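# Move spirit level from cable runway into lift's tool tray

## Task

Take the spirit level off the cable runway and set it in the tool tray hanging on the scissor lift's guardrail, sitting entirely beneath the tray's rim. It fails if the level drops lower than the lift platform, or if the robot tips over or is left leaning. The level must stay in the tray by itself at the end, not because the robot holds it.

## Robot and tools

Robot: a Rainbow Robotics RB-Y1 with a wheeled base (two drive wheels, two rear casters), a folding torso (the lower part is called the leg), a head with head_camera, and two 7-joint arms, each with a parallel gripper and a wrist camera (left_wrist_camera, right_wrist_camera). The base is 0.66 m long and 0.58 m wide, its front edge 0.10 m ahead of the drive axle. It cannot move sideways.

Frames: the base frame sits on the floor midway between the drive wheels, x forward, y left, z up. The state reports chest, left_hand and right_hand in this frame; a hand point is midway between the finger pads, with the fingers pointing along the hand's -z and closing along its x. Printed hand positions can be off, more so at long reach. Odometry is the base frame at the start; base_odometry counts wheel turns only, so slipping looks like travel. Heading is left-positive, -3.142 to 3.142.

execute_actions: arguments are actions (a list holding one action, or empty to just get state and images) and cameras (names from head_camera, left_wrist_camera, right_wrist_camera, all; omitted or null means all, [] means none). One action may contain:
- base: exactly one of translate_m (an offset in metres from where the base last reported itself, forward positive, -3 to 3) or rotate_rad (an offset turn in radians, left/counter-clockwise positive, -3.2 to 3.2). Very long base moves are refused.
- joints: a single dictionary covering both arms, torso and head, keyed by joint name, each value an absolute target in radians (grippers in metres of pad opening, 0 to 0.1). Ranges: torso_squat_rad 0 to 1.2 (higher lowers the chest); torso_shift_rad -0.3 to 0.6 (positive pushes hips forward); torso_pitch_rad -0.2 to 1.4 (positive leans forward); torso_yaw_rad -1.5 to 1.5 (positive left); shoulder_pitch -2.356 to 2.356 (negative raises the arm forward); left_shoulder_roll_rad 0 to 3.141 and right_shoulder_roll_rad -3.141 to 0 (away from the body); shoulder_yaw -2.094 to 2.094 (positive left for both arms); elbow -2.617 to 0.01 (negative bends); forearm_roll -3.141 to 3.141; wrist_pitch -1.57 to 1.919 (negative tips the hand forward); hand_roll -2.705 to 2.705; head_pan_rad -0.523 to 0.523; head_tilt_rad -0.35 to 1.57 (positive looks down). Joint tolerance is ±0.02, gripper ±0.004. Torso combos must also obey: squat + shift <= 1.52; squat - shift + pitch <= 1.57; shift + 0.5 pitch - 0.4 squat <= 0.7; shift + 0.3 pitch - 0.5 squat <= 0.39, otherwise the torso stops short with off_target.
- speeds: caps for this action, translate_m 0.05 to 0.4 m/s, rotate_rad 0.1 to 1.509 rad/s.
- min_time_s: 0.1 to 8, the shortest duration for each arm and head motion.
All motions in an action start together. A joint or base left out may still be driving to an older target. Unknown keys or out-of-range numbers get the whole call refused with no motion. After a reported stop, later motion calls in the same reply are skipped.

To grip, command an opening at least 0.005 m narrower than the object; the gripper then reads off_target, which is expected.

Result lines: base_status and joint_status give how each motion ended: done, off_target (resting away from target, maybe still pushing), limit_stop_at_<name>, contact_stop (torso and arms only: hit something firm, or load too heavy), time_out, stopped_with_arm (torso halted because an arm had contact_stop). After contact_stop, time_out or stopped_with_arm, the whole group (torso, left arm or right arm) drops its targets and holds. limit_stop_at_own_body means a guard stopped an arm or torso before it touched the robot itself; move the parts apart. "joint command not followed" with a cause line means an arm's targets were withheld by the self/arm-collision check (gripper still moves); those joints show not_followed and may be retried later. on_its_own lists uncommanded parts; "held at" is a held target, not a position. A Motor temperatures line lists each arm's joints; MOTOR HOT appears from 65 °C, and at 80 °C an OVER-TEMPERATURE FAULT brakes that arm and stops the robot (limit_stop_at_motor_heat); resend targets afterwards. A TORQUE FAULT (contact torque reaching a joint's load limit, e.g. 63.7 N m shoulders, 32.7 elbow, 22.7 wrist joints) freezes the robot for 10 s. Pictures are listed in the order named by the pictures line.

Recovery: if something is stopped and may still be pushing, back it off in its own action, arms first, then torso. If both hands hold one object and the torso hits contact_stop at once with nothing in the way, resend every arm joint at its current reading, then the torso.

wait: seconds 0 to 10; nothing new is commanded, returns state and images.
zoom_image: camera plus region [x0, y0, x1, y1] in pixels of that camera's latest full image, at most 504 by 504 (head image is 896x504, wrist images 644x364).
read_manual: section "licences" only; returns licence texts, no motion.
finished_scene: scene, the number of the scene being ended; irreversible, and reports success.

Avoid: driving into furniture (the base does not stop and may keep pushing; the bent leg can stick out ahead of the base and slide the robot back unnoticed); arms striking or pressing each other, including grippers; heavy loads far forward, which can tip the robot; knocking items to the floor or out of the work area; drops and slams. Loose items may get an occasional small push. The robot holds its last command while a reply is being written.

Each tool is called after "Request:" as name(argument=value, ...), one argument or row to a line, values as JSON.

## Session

Request:
execute_actions(
  actions=[],
)

Scene clock: 0.00 s.
Motor temperatures (°C, as the motors report them): left_arm=[35 30 31 32 44 38 40] | right_arm=[34 35 35 36 36 35 40]
base_odometry: x=+0.000 y=+0.000 heading=+0.000 (m, m, rad; odometry frame)
base_status: not commanded
joint_positions: torso_squat_rad=+0.350 torso_shift_rad=+0.001 torso_pitch_rad=+0.001 torso_yaw_rad=+0.000 left_shoulder_pitch_rad=+0.035 left_shoulder_roll_rad=+0.021 left_shoulder_yaw_rad=+0.012 left_elbow_rad=-0.155 left_forearm_roll_rad=+0.021 left_wrist_pitch_rad=-0.021 left_hand_roll_rad=-0.046 left_gripper_m=+0.101 right_shoulder_pitch_rad=+0.006 right_shoulder_roll_rad=+0.002 right_shoulder_yaw_rad=+0.021 right_elbow_rad=-0.156 right_forearm_roll_rad=+0.031 right_wrist_pitch_rad=-0.024 right_hand_roll_rad=-0.029 right_gripper_m=+0.101 head_pan_rad=+0.000 head_tilt_rad=+0.399
joint_status: not commanded
chest: x=-0.2274 y=+0.0005 z=+1.2476 quat_wxyz=(+1.000, -0.001, +0.000, +0.000) (m; base frame)
left_hand: x=-0.1724 y=+0.2375 z=+0.5646 quat_wxyz=(+0.997, +0.012, -0.071, -0.002) (m; base frame)
right_hand: x=-0.1504 y=-0.2173 z=+0.5669 quat_wxyz=(+0.996, +0.001, -0.087, +0.010) (m; base frame)
pictures: head_camera, left_wrist_camera, right_wrist_camera
camera_calibration (this result's frames):
head_camera: T_world_to_cam=[[0.0328562, -0.998828, -0.0355368, 0.0618343], [-0.375018, 0.0206376, -0.926788, 1.32767], [0.926435, 0.0437776, -0.373901, 0.671293], [0, 0, 0, 1]] pos_world=[-0.126039, 0.00497417, 1.48367]
left_wrist_camera: T_world_to_cam=[[0.989555, 0.0457543, 0.136702, 0.0797269], [-0.0539351, -0.761909, 0.645434, -0.165076], [0.133686, -0.646066, -0.751483, 0.682289], [0, 0, 0, 1]] pos_world=[-0.17901, 0.311383, 0.608376]
right_wrist_camera: T_world_to_cam=[[-0.977896, -0.0706145, -0.196806, -0.0542551], [-0.182671, 0.746504, 0.639815, -0.198723], [0.101736, 0.661624, -0.742902, 0.664005], [0, 0, 0, 1]] pos_world=[-0.15691, -0.294805, 0.609759]
Images, in order (width x height): head_camera 896x504, left_wrist_camera 644x364, right_wrist_camera 644x364.

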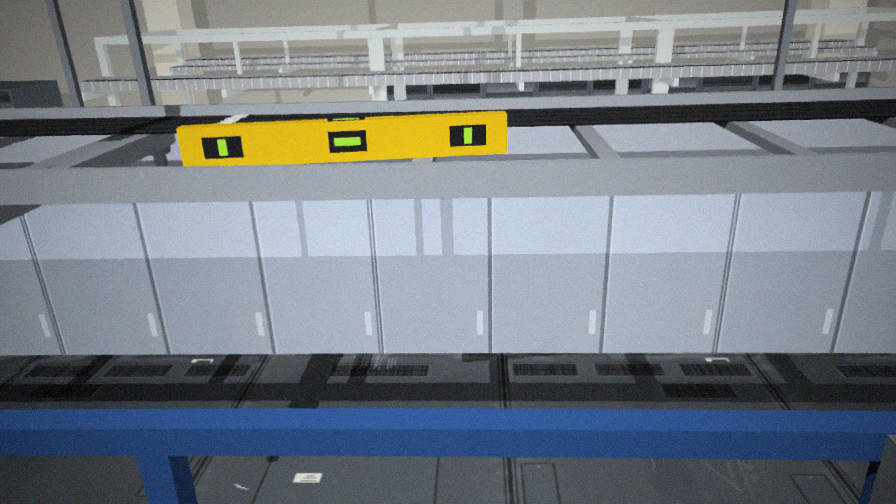

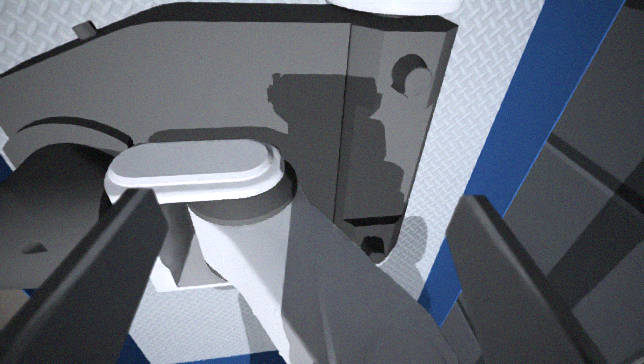

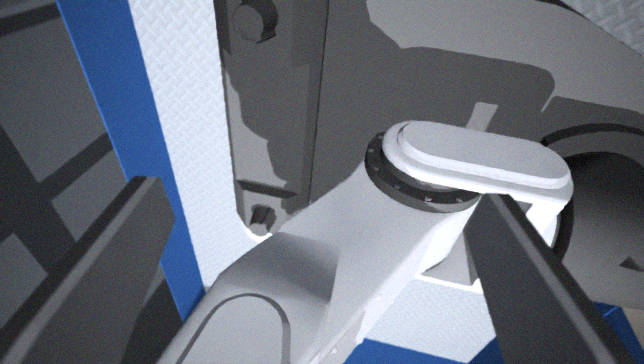

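Request:
zoom_image(
  camera="head_camera",
  region=[160, 90, 380, 200],
)

Request:
zoom_image(
  camera="head_camera",
  region=[320, 90, 540, 200],
)

Request:
execute_actions(
  actions=[
    {"joints": {"torso_squat_rad": 0.0, "torso_yaw_rad": -0.3, "head_pan_rad": -0.52, "head_tilt_rad": 0.7}},
  ],
  cameras=["head_camera"],
)

Region (160, 90, 380, 200) of head_camera's 896x504 image, scaled by 2.291, with more detail than that image has.

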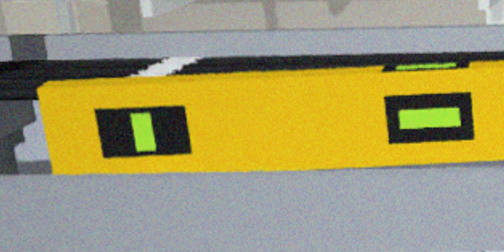

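Region (320, 90, 540, 200) of head_camera's 896x504 image, scaled by 2.291, with more detail than that image has.

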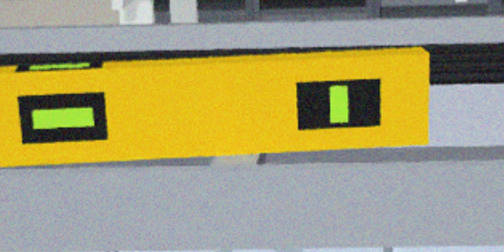

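Scene clock: 8.00 s.
Motor temperatures (°C, as the motors report them): left_arm=[35 30 31 32 44 38 40] | right_arm=[34 35 35 36 36 35 40]
base_odometry: x=+0.000 y=+0.000 heading=+0.000 (m, m, rad; odometry frame)
base_status: not commanded
joint_positions: torso_squat_rad=+0.000 torso_shift_rad=+0.001 torso_pitch_rad=+0.001 torso_yaw_rad=-0.300 left_shoulder_pitch_rad=+0.035 left_shoulder_roll_rad=+0.021 left_shoulder_yaw_rad=+0.012 left_elbow_rad=-0.155 left_forearm_roll_rad=+0.021 left_wrist_pitch_rad=-0.021 left_hand_roll_rad=-0.046 left_gripper_m=+0.101 right_shoulder_pitch_rad=+0.006 right_shoulder_roll_rad=+0.002 right_shoulder_yaw_rad=+0.021 right_elbow_rad=-0.156 right_forearm_roll_rad=+0.031 right_wrist_pitch_rad=-0.024 right_hand_roll_rad=-0.029 right_gripper_m=+0.101 head_pan_rad=-0.520 head_tilt_rad=+0.700
joint_status: all done
chest: x=-0.2273 y=+0.0005 z=+1.2899 quat_wxyz=(+0.989, -0.001, +0.000, -0.149) (m; base frame)
left_hand: x=-0.1047 y=+0.2105 z=+0.6069 quat_wxyz=(+0.986, +0.001, -0.072, -0.151) (m; base frame)
right_hand: x=-0.2179 y=-0.2305 z=+0.6093 quat_wxyz=(+0.987, -0.012, -0.086, -0.139) (m; base frame)
pictures: head_camera
camera_calibration (this result's frames):
head_camera: T_world_to_cam=[[-0.71617, -0.696578, -0.0433458, -0.0841177], [-0.416299, 0.476205, -0.774547, 1.13399], [0.560174, -0.536663, -0.631029, 0.992532], [0, 0, 0, 1]] pos_world=[-0.144154, -0.0659522, 1.501]
Images, in order (width x height): head_camera 896x504.

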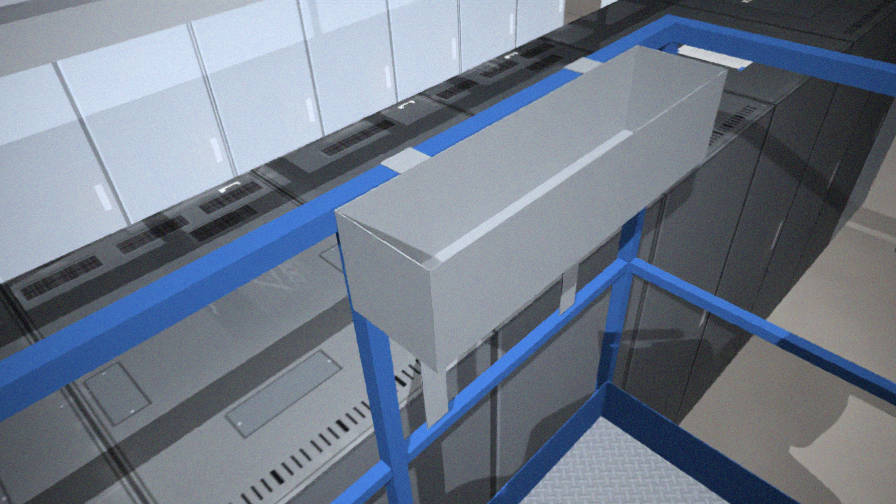

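Request:
execute_actions(
  actions=[
    {"base": {"translate_m": 0.2}, "joints": {"head_pan_rad": 0.45, "head_tilt_rad": 0.4, "torso_yaw_rad": -0.2, "right_shoulder_roll_rad": -1.9, "right_shoulder_pitch_rad": 0.1, "right_shoulder_yaw_rad": 0.0, "right_elbow_rad": -0.3, "right_forearm_roll_rad": -2.826, "right_wrist_pitch_rad": 1.2, "right_hand_roll_rad": -0.803, "right_gripper_m": 0.085}, "min_time_s": 2.3},
  ],
  cameras=["head_camera", "left_wrist_camera"],
)

Scene clock: 66.47 s.
Motor temperatures (°C, as the motors report them): left_arm=[35 30 31 32 44 38 40] | right_arm=[34 35 35 36 36 35 40]
base_odometry: x=+0.200 y=+0.000 heading=+0.000 (m, m, rad; odometry frame)
base_status: done
joint_positions: torso_squat_rad=+0.000 torso_shift_rad=+0.001 torso_pitch_rad=+0.001 torso_yaw_rad=-0.200 left_shoulder_pitch_rad=+0.034 left_shoulder_roll_rad=+0.021 left_shoulder_yaw_rad=+0.012 left_elbow_rad=-0.155 left_forearm_roll_rad=+0.021 left_wrist_pitch_rad=-0.021 left_hand_roll_rad=-0.046 left_gripper_m=+0.101 right_shoulder_pitch_rad=+0.100 right_shoulder_roll_rad=-1.900 right_shoulder_yaw_rad=+0.000 right_elbow_rad=-0.300 right_forearm_roll_rad=-2.826 right_wrist_pitch_rad=+1.200 right_hand_roll_rad=-0.803 right_gripper_m=+0.085 head_pan_rad=+0.450 head_tilt_rad=+0.400
joint_status: all done
chest: x=-0.2273 y=+0.0006 z=+1.2899 quat_wxyz=(+0.995, -0.001, +0.000, -0.100) (m; base frame)
left_hand: x=-0.1263 y=+0.2217 z=+0.6069 quat_wxyz=(+0.992, +0.005, -0.072, -0.101) (m; base frame)
right_hand: x=-0.0985 y=-0.8123 z=+1.4580 quat_wxyz=(+0.328, +0.388, -0.427, -0.748) (m; base frame)
pictures: head_camera, left_wrist_camera
camera_calibration (this result's frames):
head_camera: T_world_to_cam=[[0.278965, -0.959635, -0.0357737, 0.110127], [-0.369732, -0.0729509, -0.92627, 1.36685], [0.886271, 0.271624, -0.375158, 0.682098], [0, 0, 0, 1]] pos_world=[-0.129878, 0.0201209, 1.52591]
left_wrist_camera: T_world_to_cam=[[0.978912, -0.151549, 0.136983, 0.0712244], [-0.204261, -0.735892, 0.645554, -0.226719], [0.00297192, -0.659921, -0.751329, 0.684218], [0, 0, 0, 1]] pos_world=[-0.118066, 0.295484, 0.650675]
Images, in order (width x height): head_camera 896x504, left_wrist_camera 644x364.

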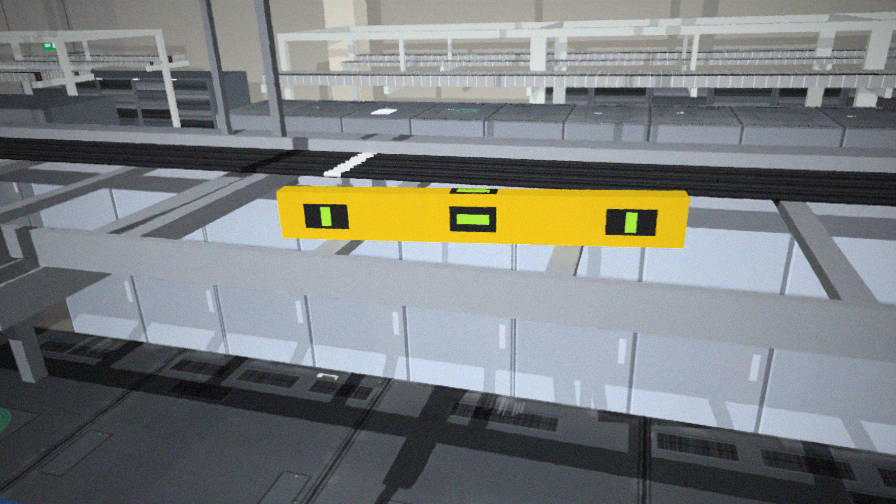

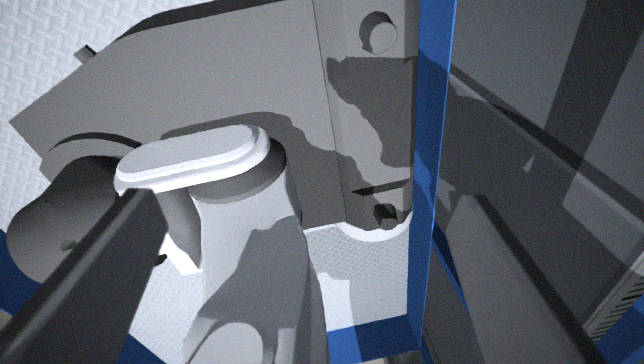

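Request:
execute_actions(
  actions=[
    {"joints": {"head_pan_rad": -0.5, "head_tilt_rad": 0.35, "torso_yaw_rad": 1.15, "torso_shift_rad": 0.2, "torso_pitch_rad": 0.02, "left_shoulder_roll_rad": 0.3, "right_shoulder_pitch_rad": 0.298, "right_shoulder_roll_rad": -2.886, "right_shoulder_yaw_rad": 0.0, "right_elbow_rad": -1.1, "right_forearm_roll_rad": -2.826, "right_wrist_pitch_rad": 1.69, "right_hand_roll_rad": -0.795}, "min_time_s": 1.4},
  ],
  cameras=["head_camera", "right_wrist_camera"],
)

Scene clock: 80.80 s.
Motor temperatures (°C, as the motors report them): left_arm=[35 30 31 32 44 38 40] | right_arm=[34 35 35 36 36 35 40]
base_odometry: x=+0.200 y=+0.000 heading=+0.000 (m, m, rad; odometry frame)
base_status: not commanded
joint_positions: torso_squat_rad=+0.000 torso_shift_rad=+0.200 torso_pitch_rad=+0.020 torso_yaw_rad=+1.150 left_shoulder_pitch_rad=+0.035 left_shoulder_roll_rad=+0.300 left_shoulder_yaw_rad=+0.012 left_elbow_rad=-0.155 left_forearm_roll_rad=+0.021 left_wrist_pitch_rad=-0.021 left_hand_roll_rad=-0.046 left_gripper_m=+0.101 right_shoulder_pitch_rad=+0.298 right_shoulder_roll_rad=-2.886 right_shoulder_yaw_rad=+0.000 right_elbow_rad=-1.100 right_forearm_roll_rad=-2.826 right_wrist_pitch_rad=+1.690 right_hand_roll_rad=-0.795 right_gripper_m=+0.085 head_pan_rad=-0.500 head_tilt_rad=+0.350
joint_status: all done
chest: x=-0.0827 y=+0.0006 z=+1.2759 quat_wxyz=(+0.839, +0.005, +0.009, +0.544) (m; base frame)
left_hand: x=-0.4812 y=+0.2316 z=+0.6350 quat_wxyz=(+0.836, +0.169, +0.033, +0.521) (m; base frame)
right_hand: x=+0.4056 y=+0.1617 z=+1.4408 quat_wxyz=(+0.997, -0.003, -0.039, +0.064) (m; base frame)
pictures: head_camera, right_wrist_camera
camera_calibration (this result's frames):
head_camera: T_world_to_cam=[[0.631317, -0.774115, -0.0467563, 0.132083], [-0.293509, -0.182691, -0.938337, 1.43109], [0.717838, 0.606111, -0.342546, 0.482823], [0, 0, 0, 1]] pos_world=[-0.00993617, 0.0710517, 1.51441]
right_wrist_camera: T_world_to_cam=[[-0.978848, -0.177721, -0.101348, 0.56833], [-0.20073, 0.738523, 0.643655, -0.936195], [-0.039543, 0.650384, -0.758575, 1.08757], [0, 0, 0, 1]] pos_world=[0.411392, 0.085068, 1.48519]
Images, in order (width x height): head_camera 896x504, right_wrist_camera 644x364.

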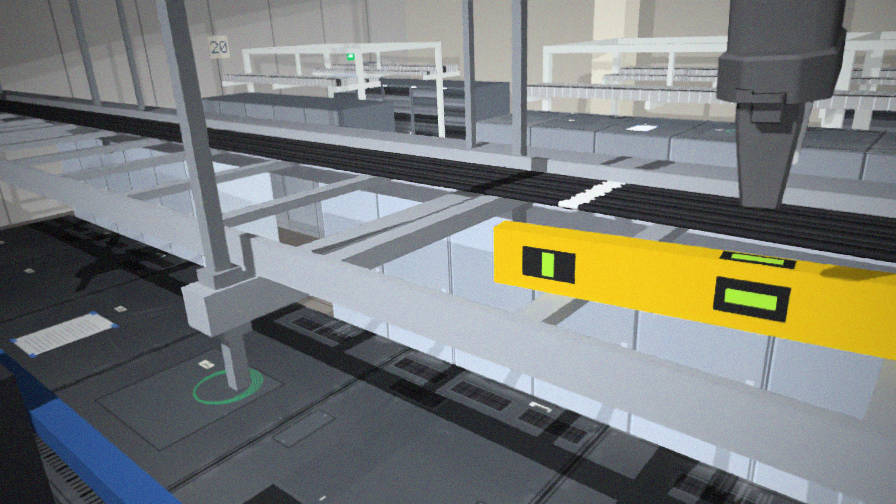

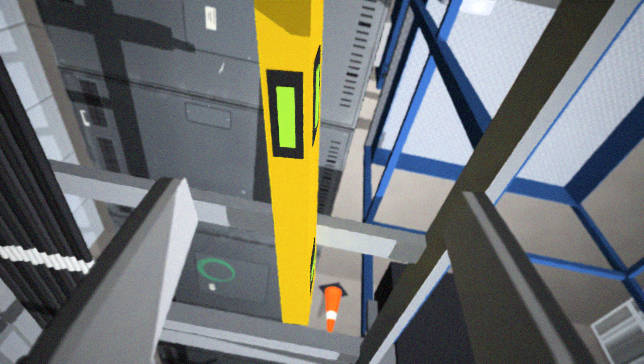

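Request:
zoom_image(
  camera="right_wrist_camera",
  region=[230, 0, 370, 180],
)

Request:
zoom_image(
  camera="right_wrist_camera",
  region=[230, 180, 370, 360],
)

Region (230, 0, 370, 180) of right_wrist_camera's 644x364 image, scaled by 2.800, with more detail than that image has.

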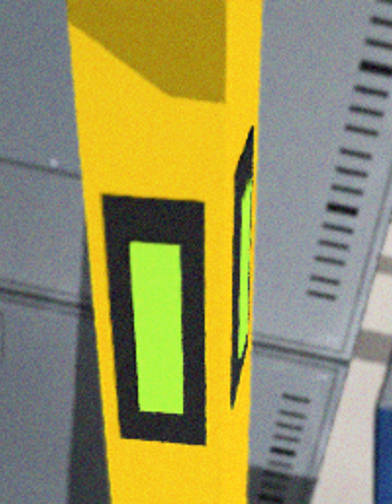

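Region (230, 180, 370, 360) of right_wrist_camera's 644x364 image, scaled by 2.800, with more detail than that image has.

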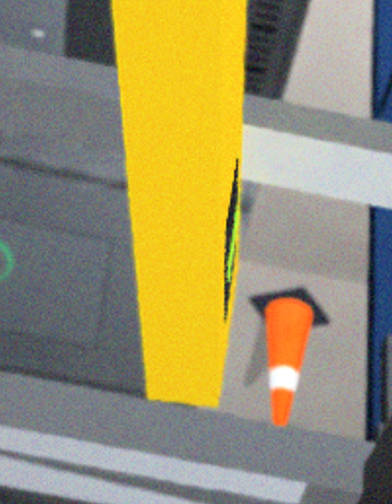

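Request:
execute_actions(
  actions=[
    {"joints": {"right_shoulder_pitch_rad": 0.3965, "right_shoulder_roll_rad": -2.7725, "right_shoulder_yaw_rad": 0.0, "right_elbow_rad": -1.341, "right_forearm_roll_rad": -2.803, "right_wrist_pitch_rad": 1.405, "right_hand_roll_rad": -0.799, "right_gripper_m": 0.075}, "min_time_s": 1.2},
  ],
  cameras=["head_camera", "right_wrist_camera"],
)

Scene clock: 110.23 s.
Motor temperatures (°C, as the motors report them): left_arm=[35 30 31 32 44 38 40] | right_arm=[34 35 35 37 36 35 40]
base_odometry: x=+0.200 y=+0.000 heading=+0.000 (m, m, rad; odometry frame)
base_status: not commanded
joint_positions: torso_squat_rad=+0.000 torso_shift_rad=+0.200 torso_pitch_rad=+0.020 torso_yaw_rad=+1.150 left_shoulder_pitch_rad=+0.035 left_shoulder_roll_rad=+0.300 left_shoulder_yaw_rad=+0.012 left_elbow_rad=-0.155 left_forearm_roll_rad=+0.021 left_wrist_pitch_rad=-0.021 left_hand_roll_rad=-0.046 left_gripper_m=+0.101 right_shoulder_pitch_rad=+0.396 right_shoulder_roll_rad=-2.773 right_shoulder_yaw_rad=+0.000 right_elbow_rad=-1.341 right_forearm_roll_rad=-2.803 right_wrist_pitch_rad=+1.405 right_hand_roll_rad=-0.799 right_gripper_m=+0.075 head_pan_rad=-0.500 head_tilt_rad=+0.350
joint_status: all done
chest: x=-0.0827 y=+0.0006 z=+1.2759 quat_wxyz=(+0.839, +0.005, +0.009, +0.544) (m; base frame)
left_hand: x=-0.4812 y=+0.2316 z=+0.6349 quat_wxyz=(+0.836, +0.169, +0.033, +0.521) (m; base frame)
right_hand: x=+0.4298 y=+0.1661 z=+1.3359 quat_wxyz=(+0.998, -0.001, +0.000, +0.067) (m; base frame)
pictures: head_camera, right_wrist_camera
camera_calibration (this result's frames):
head_camera: T_world_to_cam=[[0.631319, -0.774115, -0.0467198, 0.132042], [-0.293453, -0.18269, -0.938355, 1.43112], [0.717859, 0.606111, -0.342502, 0.482773], [0, 0, 0, 1]] pos_world=[-0.00995857, 0.0710516, 1.51442]
right_wrist_camera: T_world_to_cam=[[-0.98271, -0.183593, -0.0239697, 0.481513], [-0.153861, 0.737746, 0.657311, -0.905338], [-0.102994, 0.649635, -0.753238, 1.02638], [0, 0, 0, 1]] pos_world=[0.439604, 0.0895378, 1.37974]
Images, in order (width x height): head_camera 896x504, right_wrist_camera 644x364.

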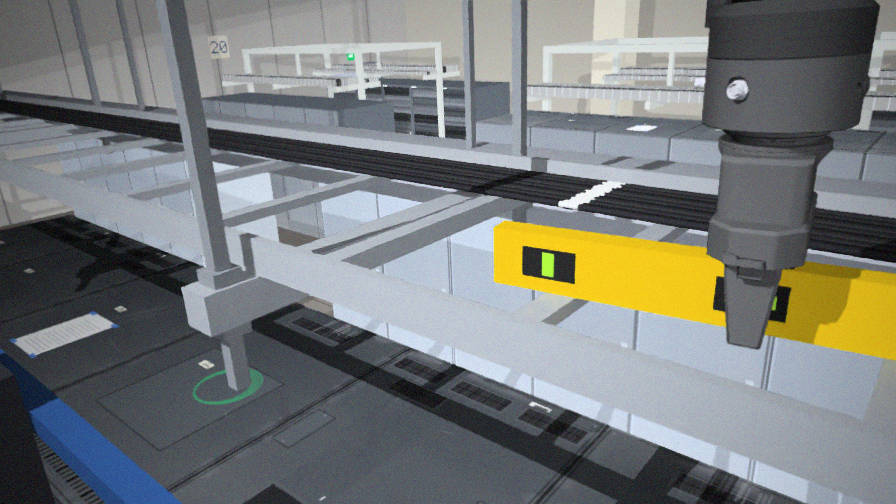

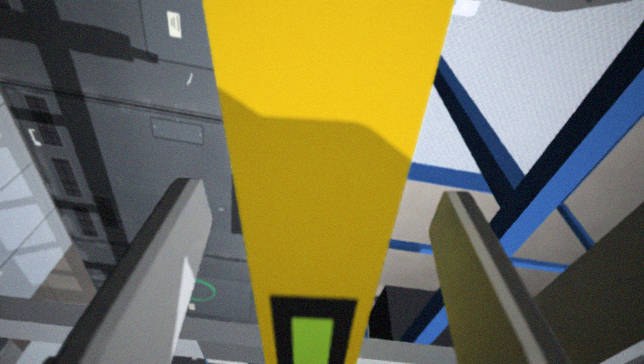

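Request:
execute_actions(
  actions=[
    {"joints": {"right_gripper_m": 0.0}},
  ],
  cameras=["head_camera", "right_wrist_camera"],
)

Scene clock: 113.67 s.
Motor temperatures (°C, as the motors report them): left_arm=[35 30 31 32 44 38 40] | right_arm=[34 35 35 37 36 35 40]
base_odometry: x=+0.200 y=+0.000 heading=+0.000 (m, m, rad; odometry frame)
base_status: not commanded
joint_positions: torso_squat_rad=+0.000 torso_shift_rad=+0.200 torso_pitch_rad=+0.020 torso_yaw_rad=+1.150 left_shoulder_pitch_rad=+0.035 left_shoulder_roll_rad=+0.300 left_shoulder_yaw_rad=+0.012 left_elbow_rad=-0.155 left_forearm_roll_rad=+0.021 left_wrist_pitch_rad=-0.021 left_hand_roll_rad=-0.046 left_gripper_m=+0.101 right_shoulder_pitch_rad=+0.396 right_shoulder_roll_rad=-2.773 right_shoulder_yaw_rad=+0.000 right_elbow_rad=-1.341 right_forearm_roll_rad=-2.803 right_wrist_pitch_rad=+1.405 right_hand_roll_rad=-0.799 right_gripper_m=+0.022 head_pan_rad=-0.500 head_tilt_rad=+0.350
joint_status: right_gripper_m off_target (ended at +0.022, target +0.000)
chest: x=-0.0827 y=+0.0006 z=+1.2759 quat_wxyz=(+0.839, +0.005, +0.009, +0.544) (m; base frame)
left_hand: x=-0.4812 y=+0.2316 z=+0.6349 quat_wxyz=(+0.836, +0.169, +0.033, +0.521) (m; base frame)
right_hand: x=+0.4298 y=+0.1661 z=+1.3359 quat_wxyz=(+0.998, -0.001, +0.000, +0.067) (m; base frame)
pictures: head_camera, right_wrist_camera
camera_calibration (this result's frames):
head_camera: T_world_to_cam=[[0.631319, -0.774115, -0.0467195, 0.132042], [-0.293453, -0.18269, -0.938355, 1.43112], [0.717859, 0.606111, -0.342501, 0.482773], [0, 0, 0, 1]] pos_world=[-0.00995912, 0.0710518, 1.51442]
right_wrist_camera: T_world_to_cam=[[-0.982709, -0.183597, -0.0239931, 0.48155], [-0.153879, 0.737743, 0.65731, -0.905328], [-0.10298, 0.649637, -0.753238, 1.02638], [0, 0, 0, 1]] pos_world=[0.439608, 0.0895389, 1.37974]
Images, in order (width x height): head_camera 896x504, right_wrist_camera 644x364.

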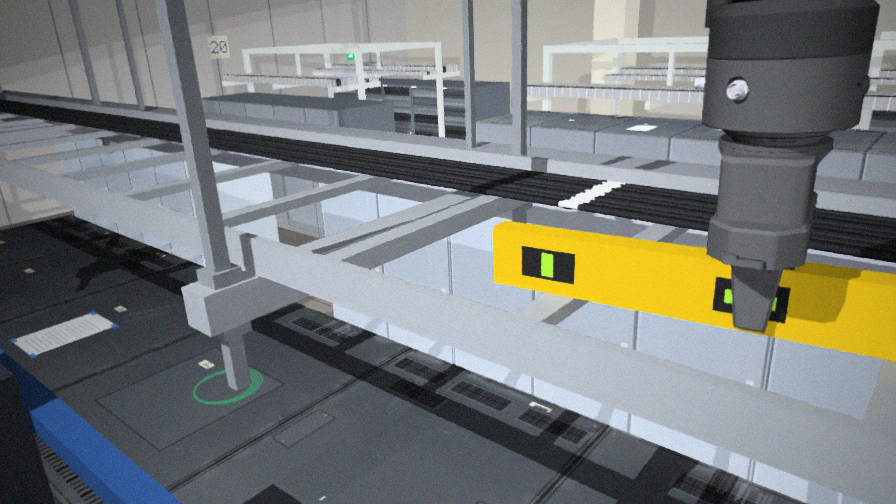

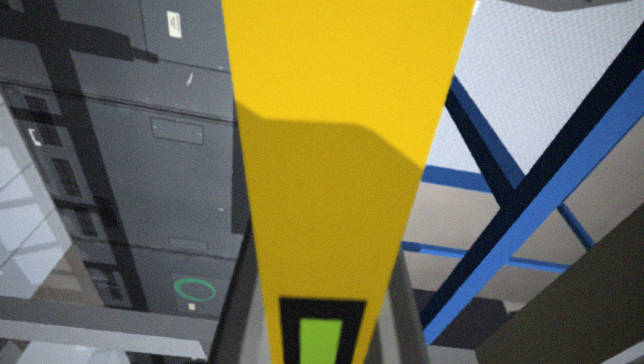

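Request:
execute_actions(
  actions=[
    {"joints": {"right_shoulder_pitch_rad": 0.298, "right_shoulder_roll_rad": -2.886, "right_shoulder_yaw_rad": 0.0, "right_elbow_rad": -1.1, "right_forearm_roll_rad": -2.826, "right_wrist_pitch_rad": 1.69, "right_hand_roll_rad": -0.795, "torso_shift_rad": 0.15}, "min_time_s": 1.2},
  ],
  cameras=["head_camera", "right_wrist_camera"],
)

Scene clock: 143.50 s.
Motor temperatures (°C, as the motors report them): left_arm=[35 30 31 32 44 38 40] | right_arm=[34 35 35 37 36 35 40]
base_odometry: x=+0.200 y=+0.000 heading=+0.000 (m, m, rad; odometry frame)
base_status: not commanded
joint_positions: torso_squat_rad=+0.000 torso_shift_rad=+0.150 torso_pitch_rad=+0.020 torso_yaw_rad=+1.150 left_shoulder_pitch_rad=+0.035 left_shoulder_roll_rad=+0.300 left_shoulder_yaw_rad=+0.012 left_elbow_rad=-0.155 left_forearm_roll_rad=+0.021 left_wrist_pitch_rad=-0.021 left_hand_roll_rad=-0.046 left_gripper_m=+0.101 right_shoulder_pitch_rad=+0.298 right_shoulder_roll_rad=-2.886 right_shoulder_yaw_rad=+0.000 right_elbow_rad=-1.100 right_forearm_roll_rad=-2.826 right_wrist_pitch_rad=+1.690 right_hand_roll_rad=-0.795 right_gripper_m=+0.022 head_pan_rad=-0.500 head_tilt_rad=+0.350
joint_status: all done
chest: x=-0.1172 y=+0.0006 z=+1.2820 quat_wxyz=(+0.839, +0.005, +0.009, +0.544) (m; base frame)
left_hand: x=-0.5156 y=+0.2316 z=+0.6410 quat_wxyz=(+0.836, +0.169, +0.033, +0.521) (m; base frame)
right_hand: x=+0.3711 y=+0.1617 z=+1.4467 quat_wxyz=(+0.997, -0.003, -0.039, +0.064) (m; base frame)
pictures: head_camera, right_wrist_camera
camera_calibration (this result's frames):
head_camera: T_world_to_cam=[[0.631325, -0.774116, -0.04663, 0.154003], [-0.293318, -0.182688, -0.938397, 1.42678], [0.717909, 0.606111, -0.342397, 0.509507], [0, 0, 0, 1]] pos_world=[-0.0445057, 0.0710534, 1.52052]
right_wrist_camera: T_world_to_cam=[[-0.978906, -0.177614, -0.100974, 0.534623], [-0.200423, 0.738863, 0.64336, -0.946636], [-0.0396641, 0.650026, -0.758876, 1.09131], [0, 0, 0, 1]] pos_world=[0.376903, 0.0850102, 1.49118]
Images, in order (width x height): head_camera 896x504, right_wrist_camera 644x364.

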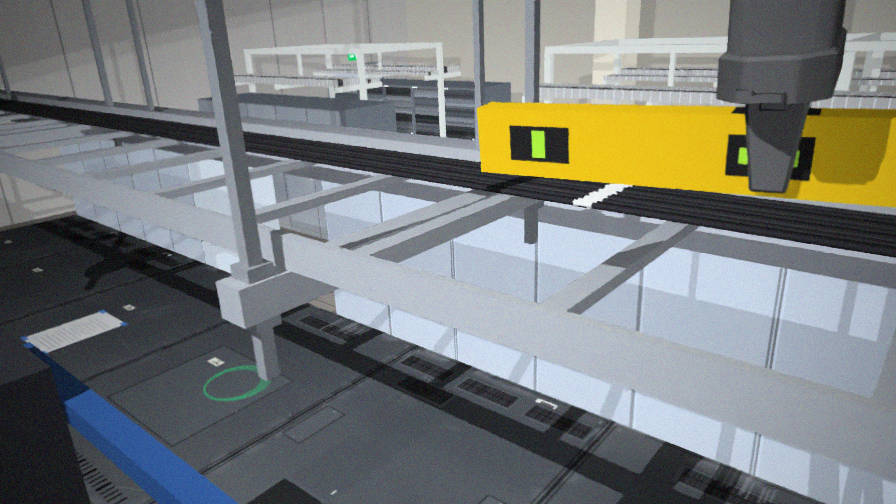

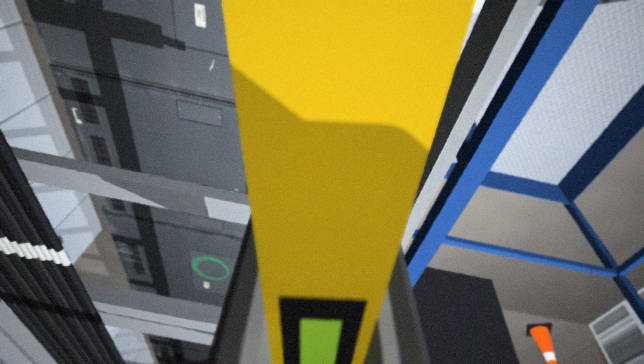

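Request:
execute_actions(
  actions=[
    {"joints": {"torso_yaw_rad": 0.1, "torso_shift_rad": 0.0, "torso_pitch_rad": 0.0, "torso_squat_rad": 0.3, "right_hand_roll_rad": 0.115, "head_pan_rad": -0.52, "head_tilt_rad": 0.3, "left_shoulder_roll_rad": 0.2}, "min_time_s": 2.2},
  ],
  cameras=["head_camera", "right_wrist_camera"],
)

Scene clock: 151.60 s.
Motor temperatures (°C, as the motors report them): left_arm=[35 30 31 32 44 38 40] | right_arm=[34 35 35 37 36 35 40]
base_odometry: x=+0.200 y=+0.000 heading=+0.000 (m, m, rad; odometry frame)
base_status: not commanded
joint_positions: torso_squat_rad=+0.300 torso_shift_rad=+0.000 torso_pitch_rad=+0.000 torso_yaw_rad=+0.100 left_shoulder_pitch_rad=+0.035 left_shoulder_roll_rad=+0.200 left_shoulder_yaw_rad=+0.012 left_elbow_rad=-0.155 left_forearm_roll_rad=+0.021 left_wrist_pitch_rad=-0.021 left_hand_roll_rad=-0.046 left_gripper_m=+0.101 right_shoulder_pitch_rad=+0.298 right_shoulder_roll_rad=-2.886 right_shoulder_yaw_rad=+0.000 right_elbow_rad=-1.100 right_forearm_roll_rad=-2.826 right_wrist_pitch_rad=+1.690 right_hand_roll_rad=+0.115 right_gripper_m=+0.022 head_pan_rad=-0.520 head_tilt_rad=+0.300
joint_status: all done
chest: x=-0.2281 y=+0.0005 z=+1.2587 quat_wxyz=(+0.999, -0.001, +0.000, +0.050) (m; base frame)
left_hand: x=-0.2112 y=+0.3765 z=+0.5908 quat_wxyz=(+0.992, +0.104, -0.065, +0.039) (m; base frame)
right_hand: x=+0.1527 y=-0.3398 z=+1.4337 quat_wxyz=(+0.999, -0.043, -0.025, -0.006) (m; base frame)
pictures: head_camera, right_wrist_camera
camera_calibration (this result's frames):
head_camera: T_world_to_cam=[[-0.37401, -0.926865, -0.0322215, -0.0244962], [-0.247476, 0.133225, -0.959691, 1.4115], [0.893796, -0.35096, -0.279204, 0.532602], [0, 0, 0, 1]] pos_world=[-0.135888, -0.0238288, 1.50251]
right_wrist_camera: T_world_to_cam=[[-0.996698, -0.042489, -0.0691876, 0.233515], [-0.0751336, 0.805667, 0.587584, -0.52797], [0.0307763, 0.590843, -0.8062, 1.43577], [0, 0, 0, 1]] pos_world=[0.148888, -0.413022, 1.4839]
Images, in order (width x height): head_camera 896x504, right_wrist_camera 644x364.

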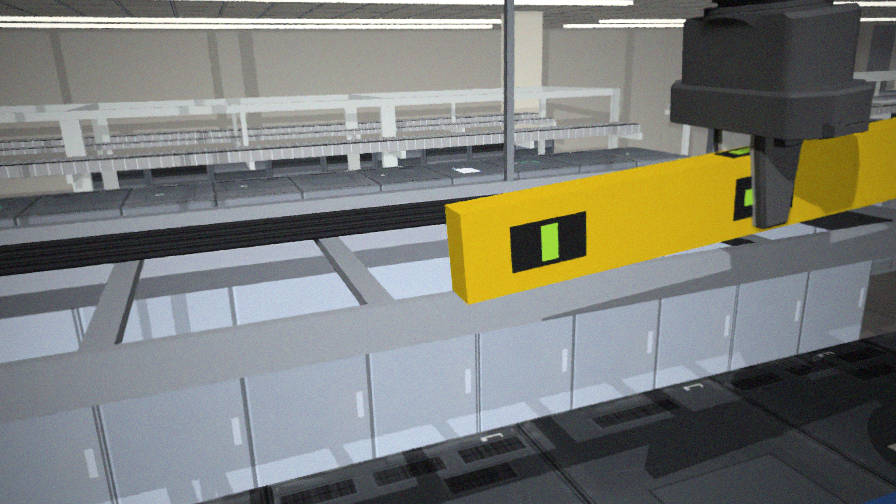

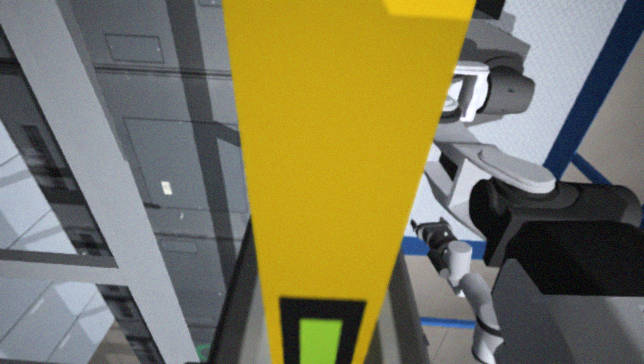

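Request:
execute_actions(
  actions=[
    {"joints": {"right_shoulder_pitch_rad": 0.709, "right_shoulder_roll_rad": -2.284, "right_shoulder_yaw_rad": 0.25, "right_elbow_rad": -1.058, "right_forearm_roll_rad": -2.728, "right_wrist_pitch_rad": 1.21, "right_hand_roll_rad": 0.726, "head_tilt_rad": 0.8}, "min_time_s": 1.8},
  ],
  cameras=["head_camera", "right_wrist_camera"],
)

Scene clock: 156.43 s.
Motor temperatures (°C, as the motors report them): left_arm=[35 30 31 32 44 38 40] | right_arm=[34 35 35 37 36 35 40]
base_odometry: x=+0.200 y=+0.000 heading=+0.000 (m, m, rad; odometry frame)
base_status: not commanded
joint_positions: torso_squat_rad=+0.300 torso_shift_rad=+0.000 torso_pitch_rad=+0.000 torso_yaw_rad=+0.100 left_shoulder_pitch_rad=+0.035 left_shoulder_roll_rad=+0.200 left_shoulder_yaw_rad=+0.012 left_elbow_rad=-0.155 left_forearm_roll_rad=+0.021 left_wrist_pitch_rad=-0.021 left_hand_roll_rad=-0.046 left_gripper_m=+0.101 right_shoulder_pitch_rad=+0.709 right_shoulder_roll_rad=-2.284 right_shoulder_yaw_rad=+0.250 right_elbow_rad=-1.058 right_forearm_roll_rad=-2.728 right_wrist_pitch_rad=+1.210 right_hand_roll_rad=+0.726 right_gripper_m=+0.022 head_pan_rad=-0.520 head_tilt_rad=+0.800
joint_status: all done
chest: x=-0.2281 y=+0.0005 z=+1.2587 quat_wxyz=(+0.999, -0.001, +0.000, +0.050) (m; base frame)
left_hand: x=-0.2112 y=+0.3765 z=+0.5908 quat_wxyz=(+0.992, +0.104, -0.065, +0.039) (m; base frame)
right_hand: x=+0.0742 y=-0.6147 z=+1.1809 quat_wxyz=(+1.000, +0.000, +0.000, -0.008) (m; base frame)
pictures: head_camera, right_wrist_camera
camera_calibration (this result's frames):
head_camera: T_world_to_cam=[[-0.392606, -0.918573, -0.0456508, -0.00876843], [-0.636183, 0.307086, -0.707792, 0.9634], [0.664178, -0.248841, -0.704944, 1.10593], [0, 0, 0, 1]] pos_world=[-0.12508, -0.0286987, 1.46111]
right_wrist_camera: T_world_to_cam=[[-0.999088, -0.0348563, -0.0246598, 0.0783851], [-0.0424722, 0.752061, 0.657724, -0.282029], [-0.00438015, 0.658171, -0.752856, 1.37775], [0, 0, 0, 1]] pos_world=[0.07237, -0.69196, 1.22468]
Images, in order (width x height): head_camera 896x504, right_wrist_camera 644x364.

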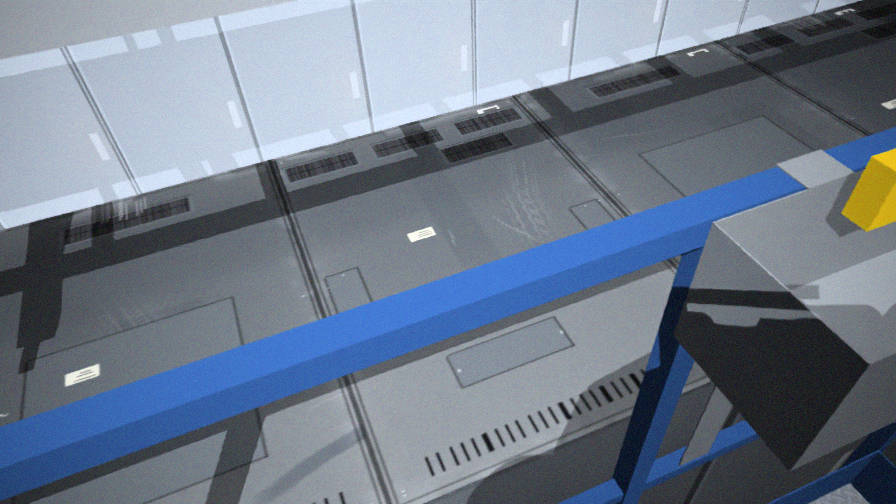

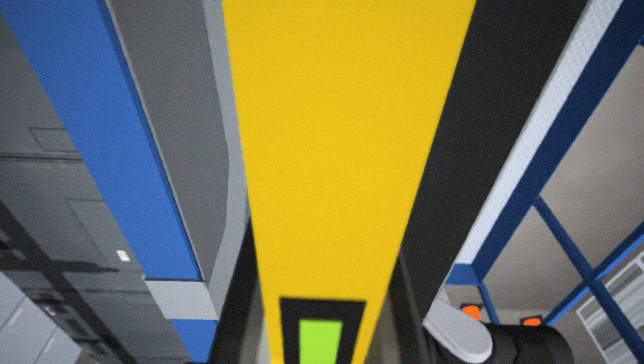

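Request:
zoom_image(
  camera="right_wrist_camera",
  region=[80, 0, 330, 364],
)

Request:
zoom_image(
  camera="right_wrist_camera",
  region=[360, 0, 610, 364],
)

Request:
zoom_image(
  camera="head_camera",
  region=[660, 120, 896, 400],
)

Region (80, 0, 330, 364) of right_wrist_camera's 644x364 image, scaled by 1.385, with more detail than that image has; it fills the left 346 columns of this view, and the rest is white.

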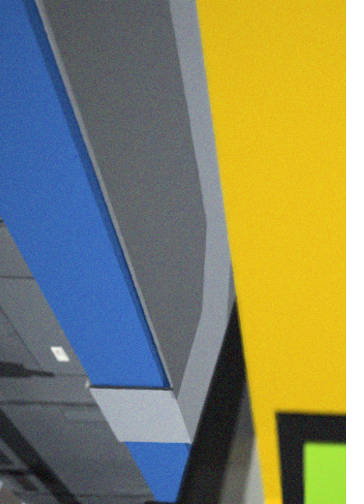

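Region (360, 0, 610, 364) of right_wrist_camera's 644x364 image, scaled by 1.385, with more detail than that image has; it fills the left 346 columns of this view, and the rest is white.

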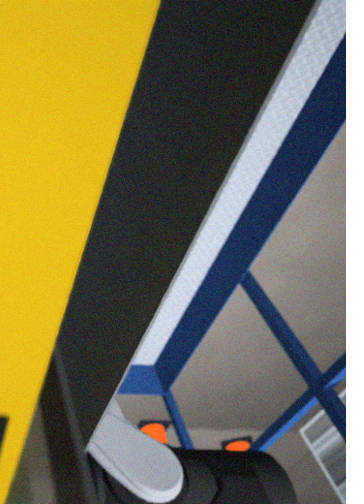

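Region (660, 120, 896, 400) of head_camera's 896x504 image, scaled by 1.800, with more detail than that image has; it fills the left 425 columns of this view, and the rest is white.

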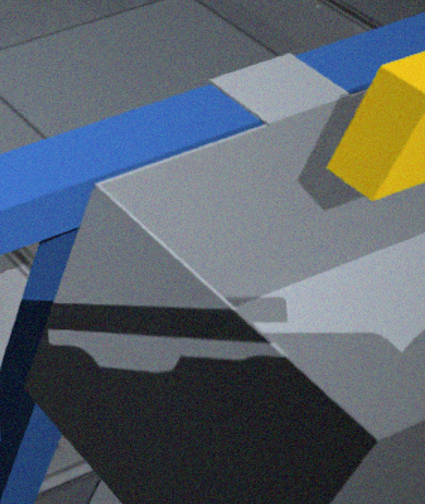

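Request:
execute_actions(
  actions=[
    {"joints": {"right_shoulder_pitch_rad": 1.0915, "right_shoulder_roll_rad": -2.2564, "right_shoulder_yaw_rad": 0.0, "right_elbow_rad": -1.12, "right_forearm_roll_rad": -2.78, "right_wrist_pitch_rad": 0.991, "right_hand_roll_rad": 0.749}, "min_time_s": 1.2},
  ],
  cameras=["head_camera", "right_wrist_camera"],
)

Scene clock: 185.03 s.
Motor temperatures (°C, as the motors report them): left_arm=[35 30 31 32 44 38 40] | right_arm=[34 35 35 37 36 35 40]
base_odometry: x=+0.200 y=+0.000 heading=+0.000 (m, m, rad; odometry frame)
base_status: not commanded
joint_positions: torso_squat_rad=+0.300 torso_shift_rad=+0.000 torso_pitch_rad=+0.000 torso_yaw_rad=+0.100 left_shoulder_pitch_rad=+0.035 left_shoulder_roll_rad=+0.200 left_shoulder_yaw_rad=+0.012 left_elbow_rad=-0.155 left_forearm_roll_rad=+0.021 left_wrist_pitch_rad=-0.021 left_hand_roll_rad=-0.046 left_gripper_m=+0.101 right_shoulder_pitch_rad=+1.091 right_shoulder_roll_rad=-2.257 right_shoulder_yaw_rad=+0.001 right_elbow_rad=-1.120 right_forearm_roll_rad=-2.780 right_wrist_pitch_rad=+0.991 right_hand_roll_rad=+0.749 right_gripper_m=+0.022 head_pan_rad=-0.520 head_tilt_rad=+0.800
joint_status: all done
chest: x=-0.2281 y=+0.0005 z=+1.2587 quat_wxyz=(+0.999, -0.001, +0.000, +0.050) (m; base frame)
left_hand: x=-0.2112 y=+0.3764 z=+0.5908 quat_wxyz=(+0.992, +0.104, -0.065, +0.039) (m; base frame)
right_hand: x=+0.0709 y=-0.6151 z=+1.0957 quat_wxyz=(+1.000, -0.001, +0.000, -0.008) (m; base frame)
pictures: head_camera, right_wrist_camera
camera_calibration (this result's frames):
head_camera: T_world_to_cam=[[-0.392606, -0.918573, -0.0456494, -0.00876963], [-0.636183, 0.307085, -0.707792, 0.9634], [0.664177, -0.248842, -0.704944, 1.10593], [0, 0, 0, 1]] pos_world=[-0.12508, -0.0286979, 1.46111]
right_wrist_camera: T_world_to_cam=[[-0.999121, -0.0344486, -0.0238791, 0.0724249], [-0.0416551, 0.75261, 0.657148, -0.224983], [-0.00466614, 0.657565, -0.753384, 1.31408], [0, 0, 0, 1]] pos_world=[0.0691213, -0.692271, 1.13958]
Images, in order (width x height): head_camera 896x504, right_wrist_camera 644x364.

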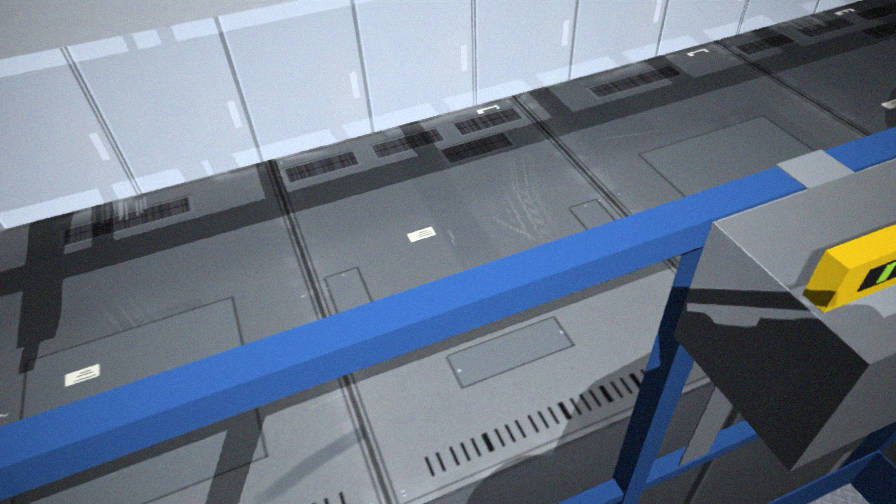

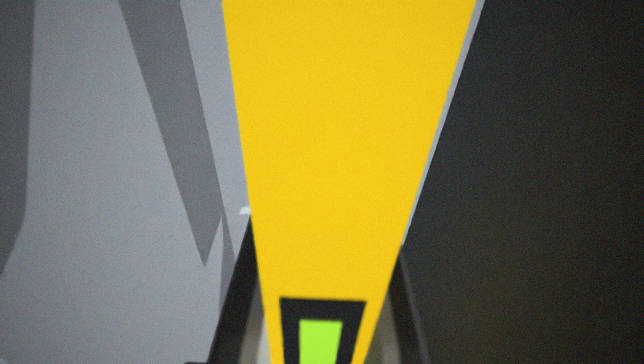

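Request:
execute_actions(
  actions=[],
)

Scene clock: 194.73 s.
Motor temperatures (°C, as the motors report them): left_arm=[35 30 31 32 44 38 40] | right_arm=[34 35 35 37 36 35 40]
base_odometry: x=+0.200 y=+0.000 heading=+0.000 (m, m, rad; odometry frame)
base_status: not commanded
joint_positions: torso_squat_rad=+0.300 torso_shift_rad=+0.000 torso_pitch_rad=+0.000 torso_yaw_rad=+0.100 left_shoulder_pitch_rad=+0.035 left_shoulder_roll_rad=+0.200 left_shoulder_yaw_rad=+0.012 left_elbow_rad=-0.155 left_forearm_roll_rad=+0.021 left_wrist_pitch_rad=-0.021 left_hand_roll_rad=-0.046 left_gripper_m=+0.101 right_shoulder_pitch_rad=+1.091 right_shoulder_roll_rad=-2.257 right_shoulder_yaw_rad=+0.000 right_elbow_rad=-1.120 right_forearm_roll_rad=-2.780 right_wrist_pitch_rad=+0.991 right_hand_roll_rad=+0.749 right_gripper_m=+0.022 head_pan_rad=-0.520 head_tilt_rad=+0.800
joint_status: all done
chest: x=-0.2281 y=+0.0005 z=+1.2587 quat_wxyz=(+0.999, -0.001, +0.000, +0.050) (m; base frame)
left_hand: x=-0.2112 y=+0.3764 z=+0.5908 quat_wxyz=(+0.992, +0.104, -0.065, +0.039) (m; base frame)
right_hand: x=+0.0709 y=-0.6151 z=+1.0957 quat_wxyz=(+1.000, -0.001, +0.000, -0.008) (m; base frame)
pictures: head_camera, left_wrist_camera, right_wrist_camera
camera_calibration (this result's frames):
head_camera: T_world_to_cam=[[-0.392606, -0.918573, -0.0456492, -0.00876971], [-0.636184, 0.307085, -0.707792, 0.963399], [0.664177, -0.248842, -0.704945, 1.10593], [0, 0, 0, 1]] pos_world=[-0.12508, -0.0286978, 1.46111]
left_wrist_camera: T_world_to_cam=[[0.983454, 0.113893, 0.14088, 0.078722], [0.0287446, -0.865909, 0.499375, 0.0646971], [0.178865, -0.487063, -0.854855, 0.807702], [0, 0, 0, 1]] pos_world=[-0.223749, 0.440457, 0.64707]
right_wrist_camera: T_world_to_cam=[[-0.999121, -0.0344538, -0.0238845, 0.0724304], [-0.0416625, 0.752608, 0.657149, -0.224986], [-0.00466565, 0.657567, -0.753382, 1.31408], [0, 0, 0, 1]] pos_world=[0.0691243, -0.69227, 1.13958]
Images, in order (width x height): head_camera 896x504, left_wrist_camera 644x364, right_wrist_camera 644x364.

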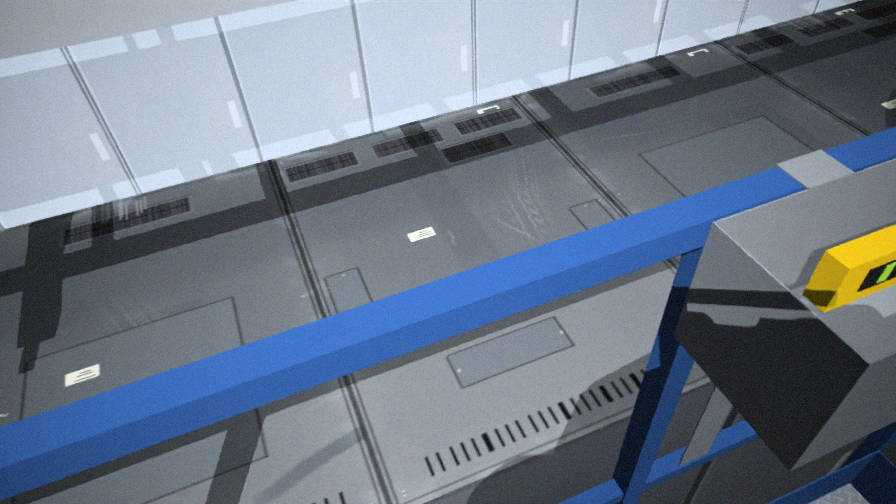

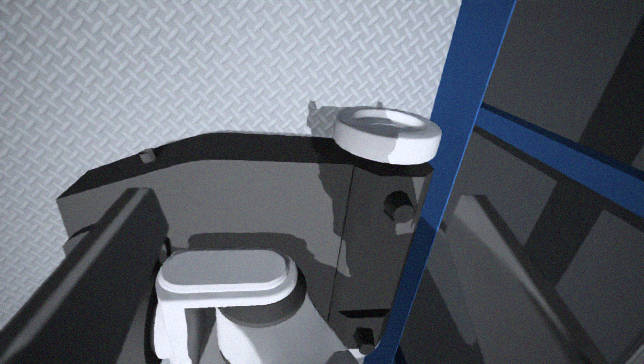

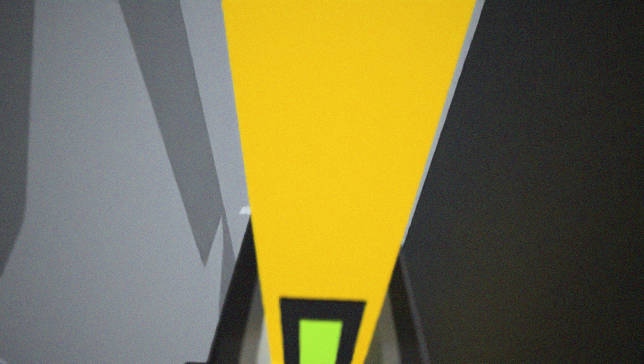

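Request:
execute_actions(
  actions=[
    {"joints": {"torso_squat_rad": 0.59}},
  ],
  cameras=["head_camera", "right_wrist_camera"],
)

Scene clock: 203.03 s.
Motor temperatures (°C, as the motors report them): left_arm=[35 30 31 32 44 38 40] | right_arm=[34 35 35 37 36 35 40]
base_odometry: x=+0.200 y=+0.000 heading=+0.000 (m, m, rad; odometry frame)
base_status: not commanded
joint_positions: torso_squat_rad=+0.590 torso_shift_rad=+0.000 torso_pitch_rad=+0.000 torso_yaw_rad=+0.100 left_shoulder_pitch_rad=+0.035 left_shoulder_roll_rad=+0.200 left_shoulder_yaw_rad=+0.012 left_elbow_rad=-0.155 left_forearm_roll_rad=+0.021 left_wrist_pitch_rad=-0.021 left_hand_roll_rad=-0.046 left_gripper_m=+0.101 right_shoulder_pitch_rad=+1.091 right_shoulder_roll_rad=-2.257 right_shoulder_yaw_rad=+0.000 right_elbow_rad=-1.120 right_forearm_roll_rad=-2.780 right_wrist_pitch_rad=+0.991 right_hand_roll_rad=+0.749 right_gripper_m=+0.022 head_pan_rad=-0.520 head_tilt_rad=+0.800
joint_status: all done
chest: x=-0.2281 y=+0.0005 z=+1.1716 quat_wxyz=(+0.999, -0.001, +0.000, +0.050) (m; base frame)
left_hand: x=-0.2112 y=+0.3764 z=+0.5037 quat_wxyz=(+0.992, +0.104, -0.065, +0.039) (m; base frame)
right_hand: x=+0.0709 y=-0.6151 z=+1.0086 quat_wxyz=(+1.000, -0.001, +0.000, -0.008) (m; base frame)
pictures: head_camera, right_wrist_camera
camera_calibration (this result's frames):
head_camera: T_world_to_cam=[[-0.392607, -0.918573, -0.0456511, -0.0127658], [-0.636198, 0.307092, -0.707775, 0.901754], [0.664162, -0.248834, -0.704961, 1.04457], [0, 0, 0, 1]] pos_world=[-0.125079, -0.0287239, 1.37404]
right_wrist_camera: T_world_to_cam=[[-0.999124, -0.0344057, -0.0238329, 0.07029], [-0.0415921, 0.752568, 0.6572, -0.167811], [-0.00467552, 0.657615, -0.753339, 1.24845], [0, 0, 0, 1]] pos_world=[0.069086, -0.692291, 1.05247]
Images, in order (width x height): head_camera 896x504, right_wrist_camera 644x364.

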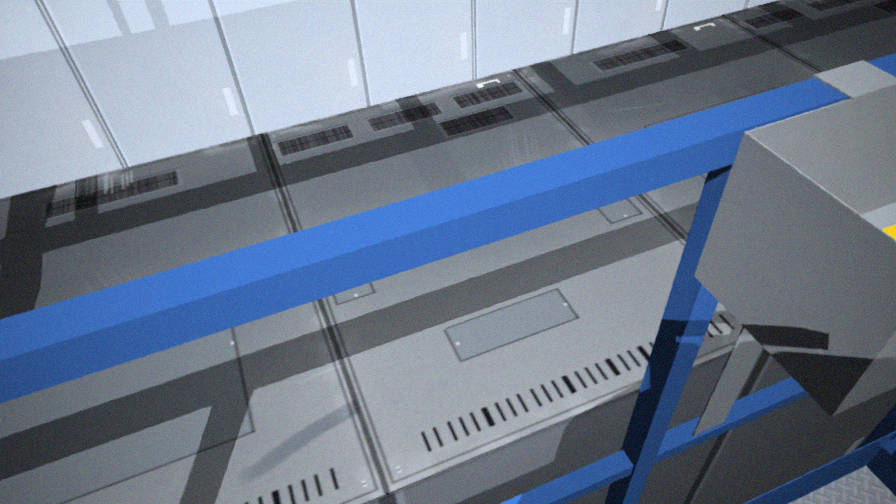

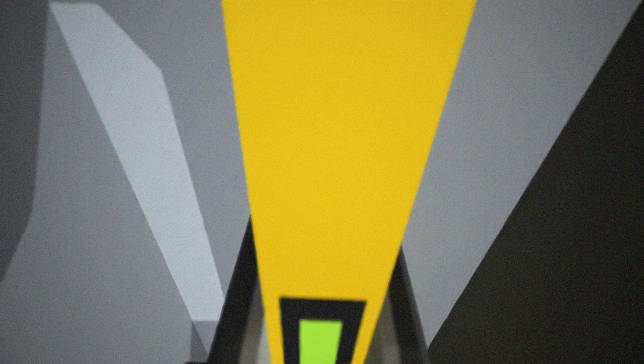

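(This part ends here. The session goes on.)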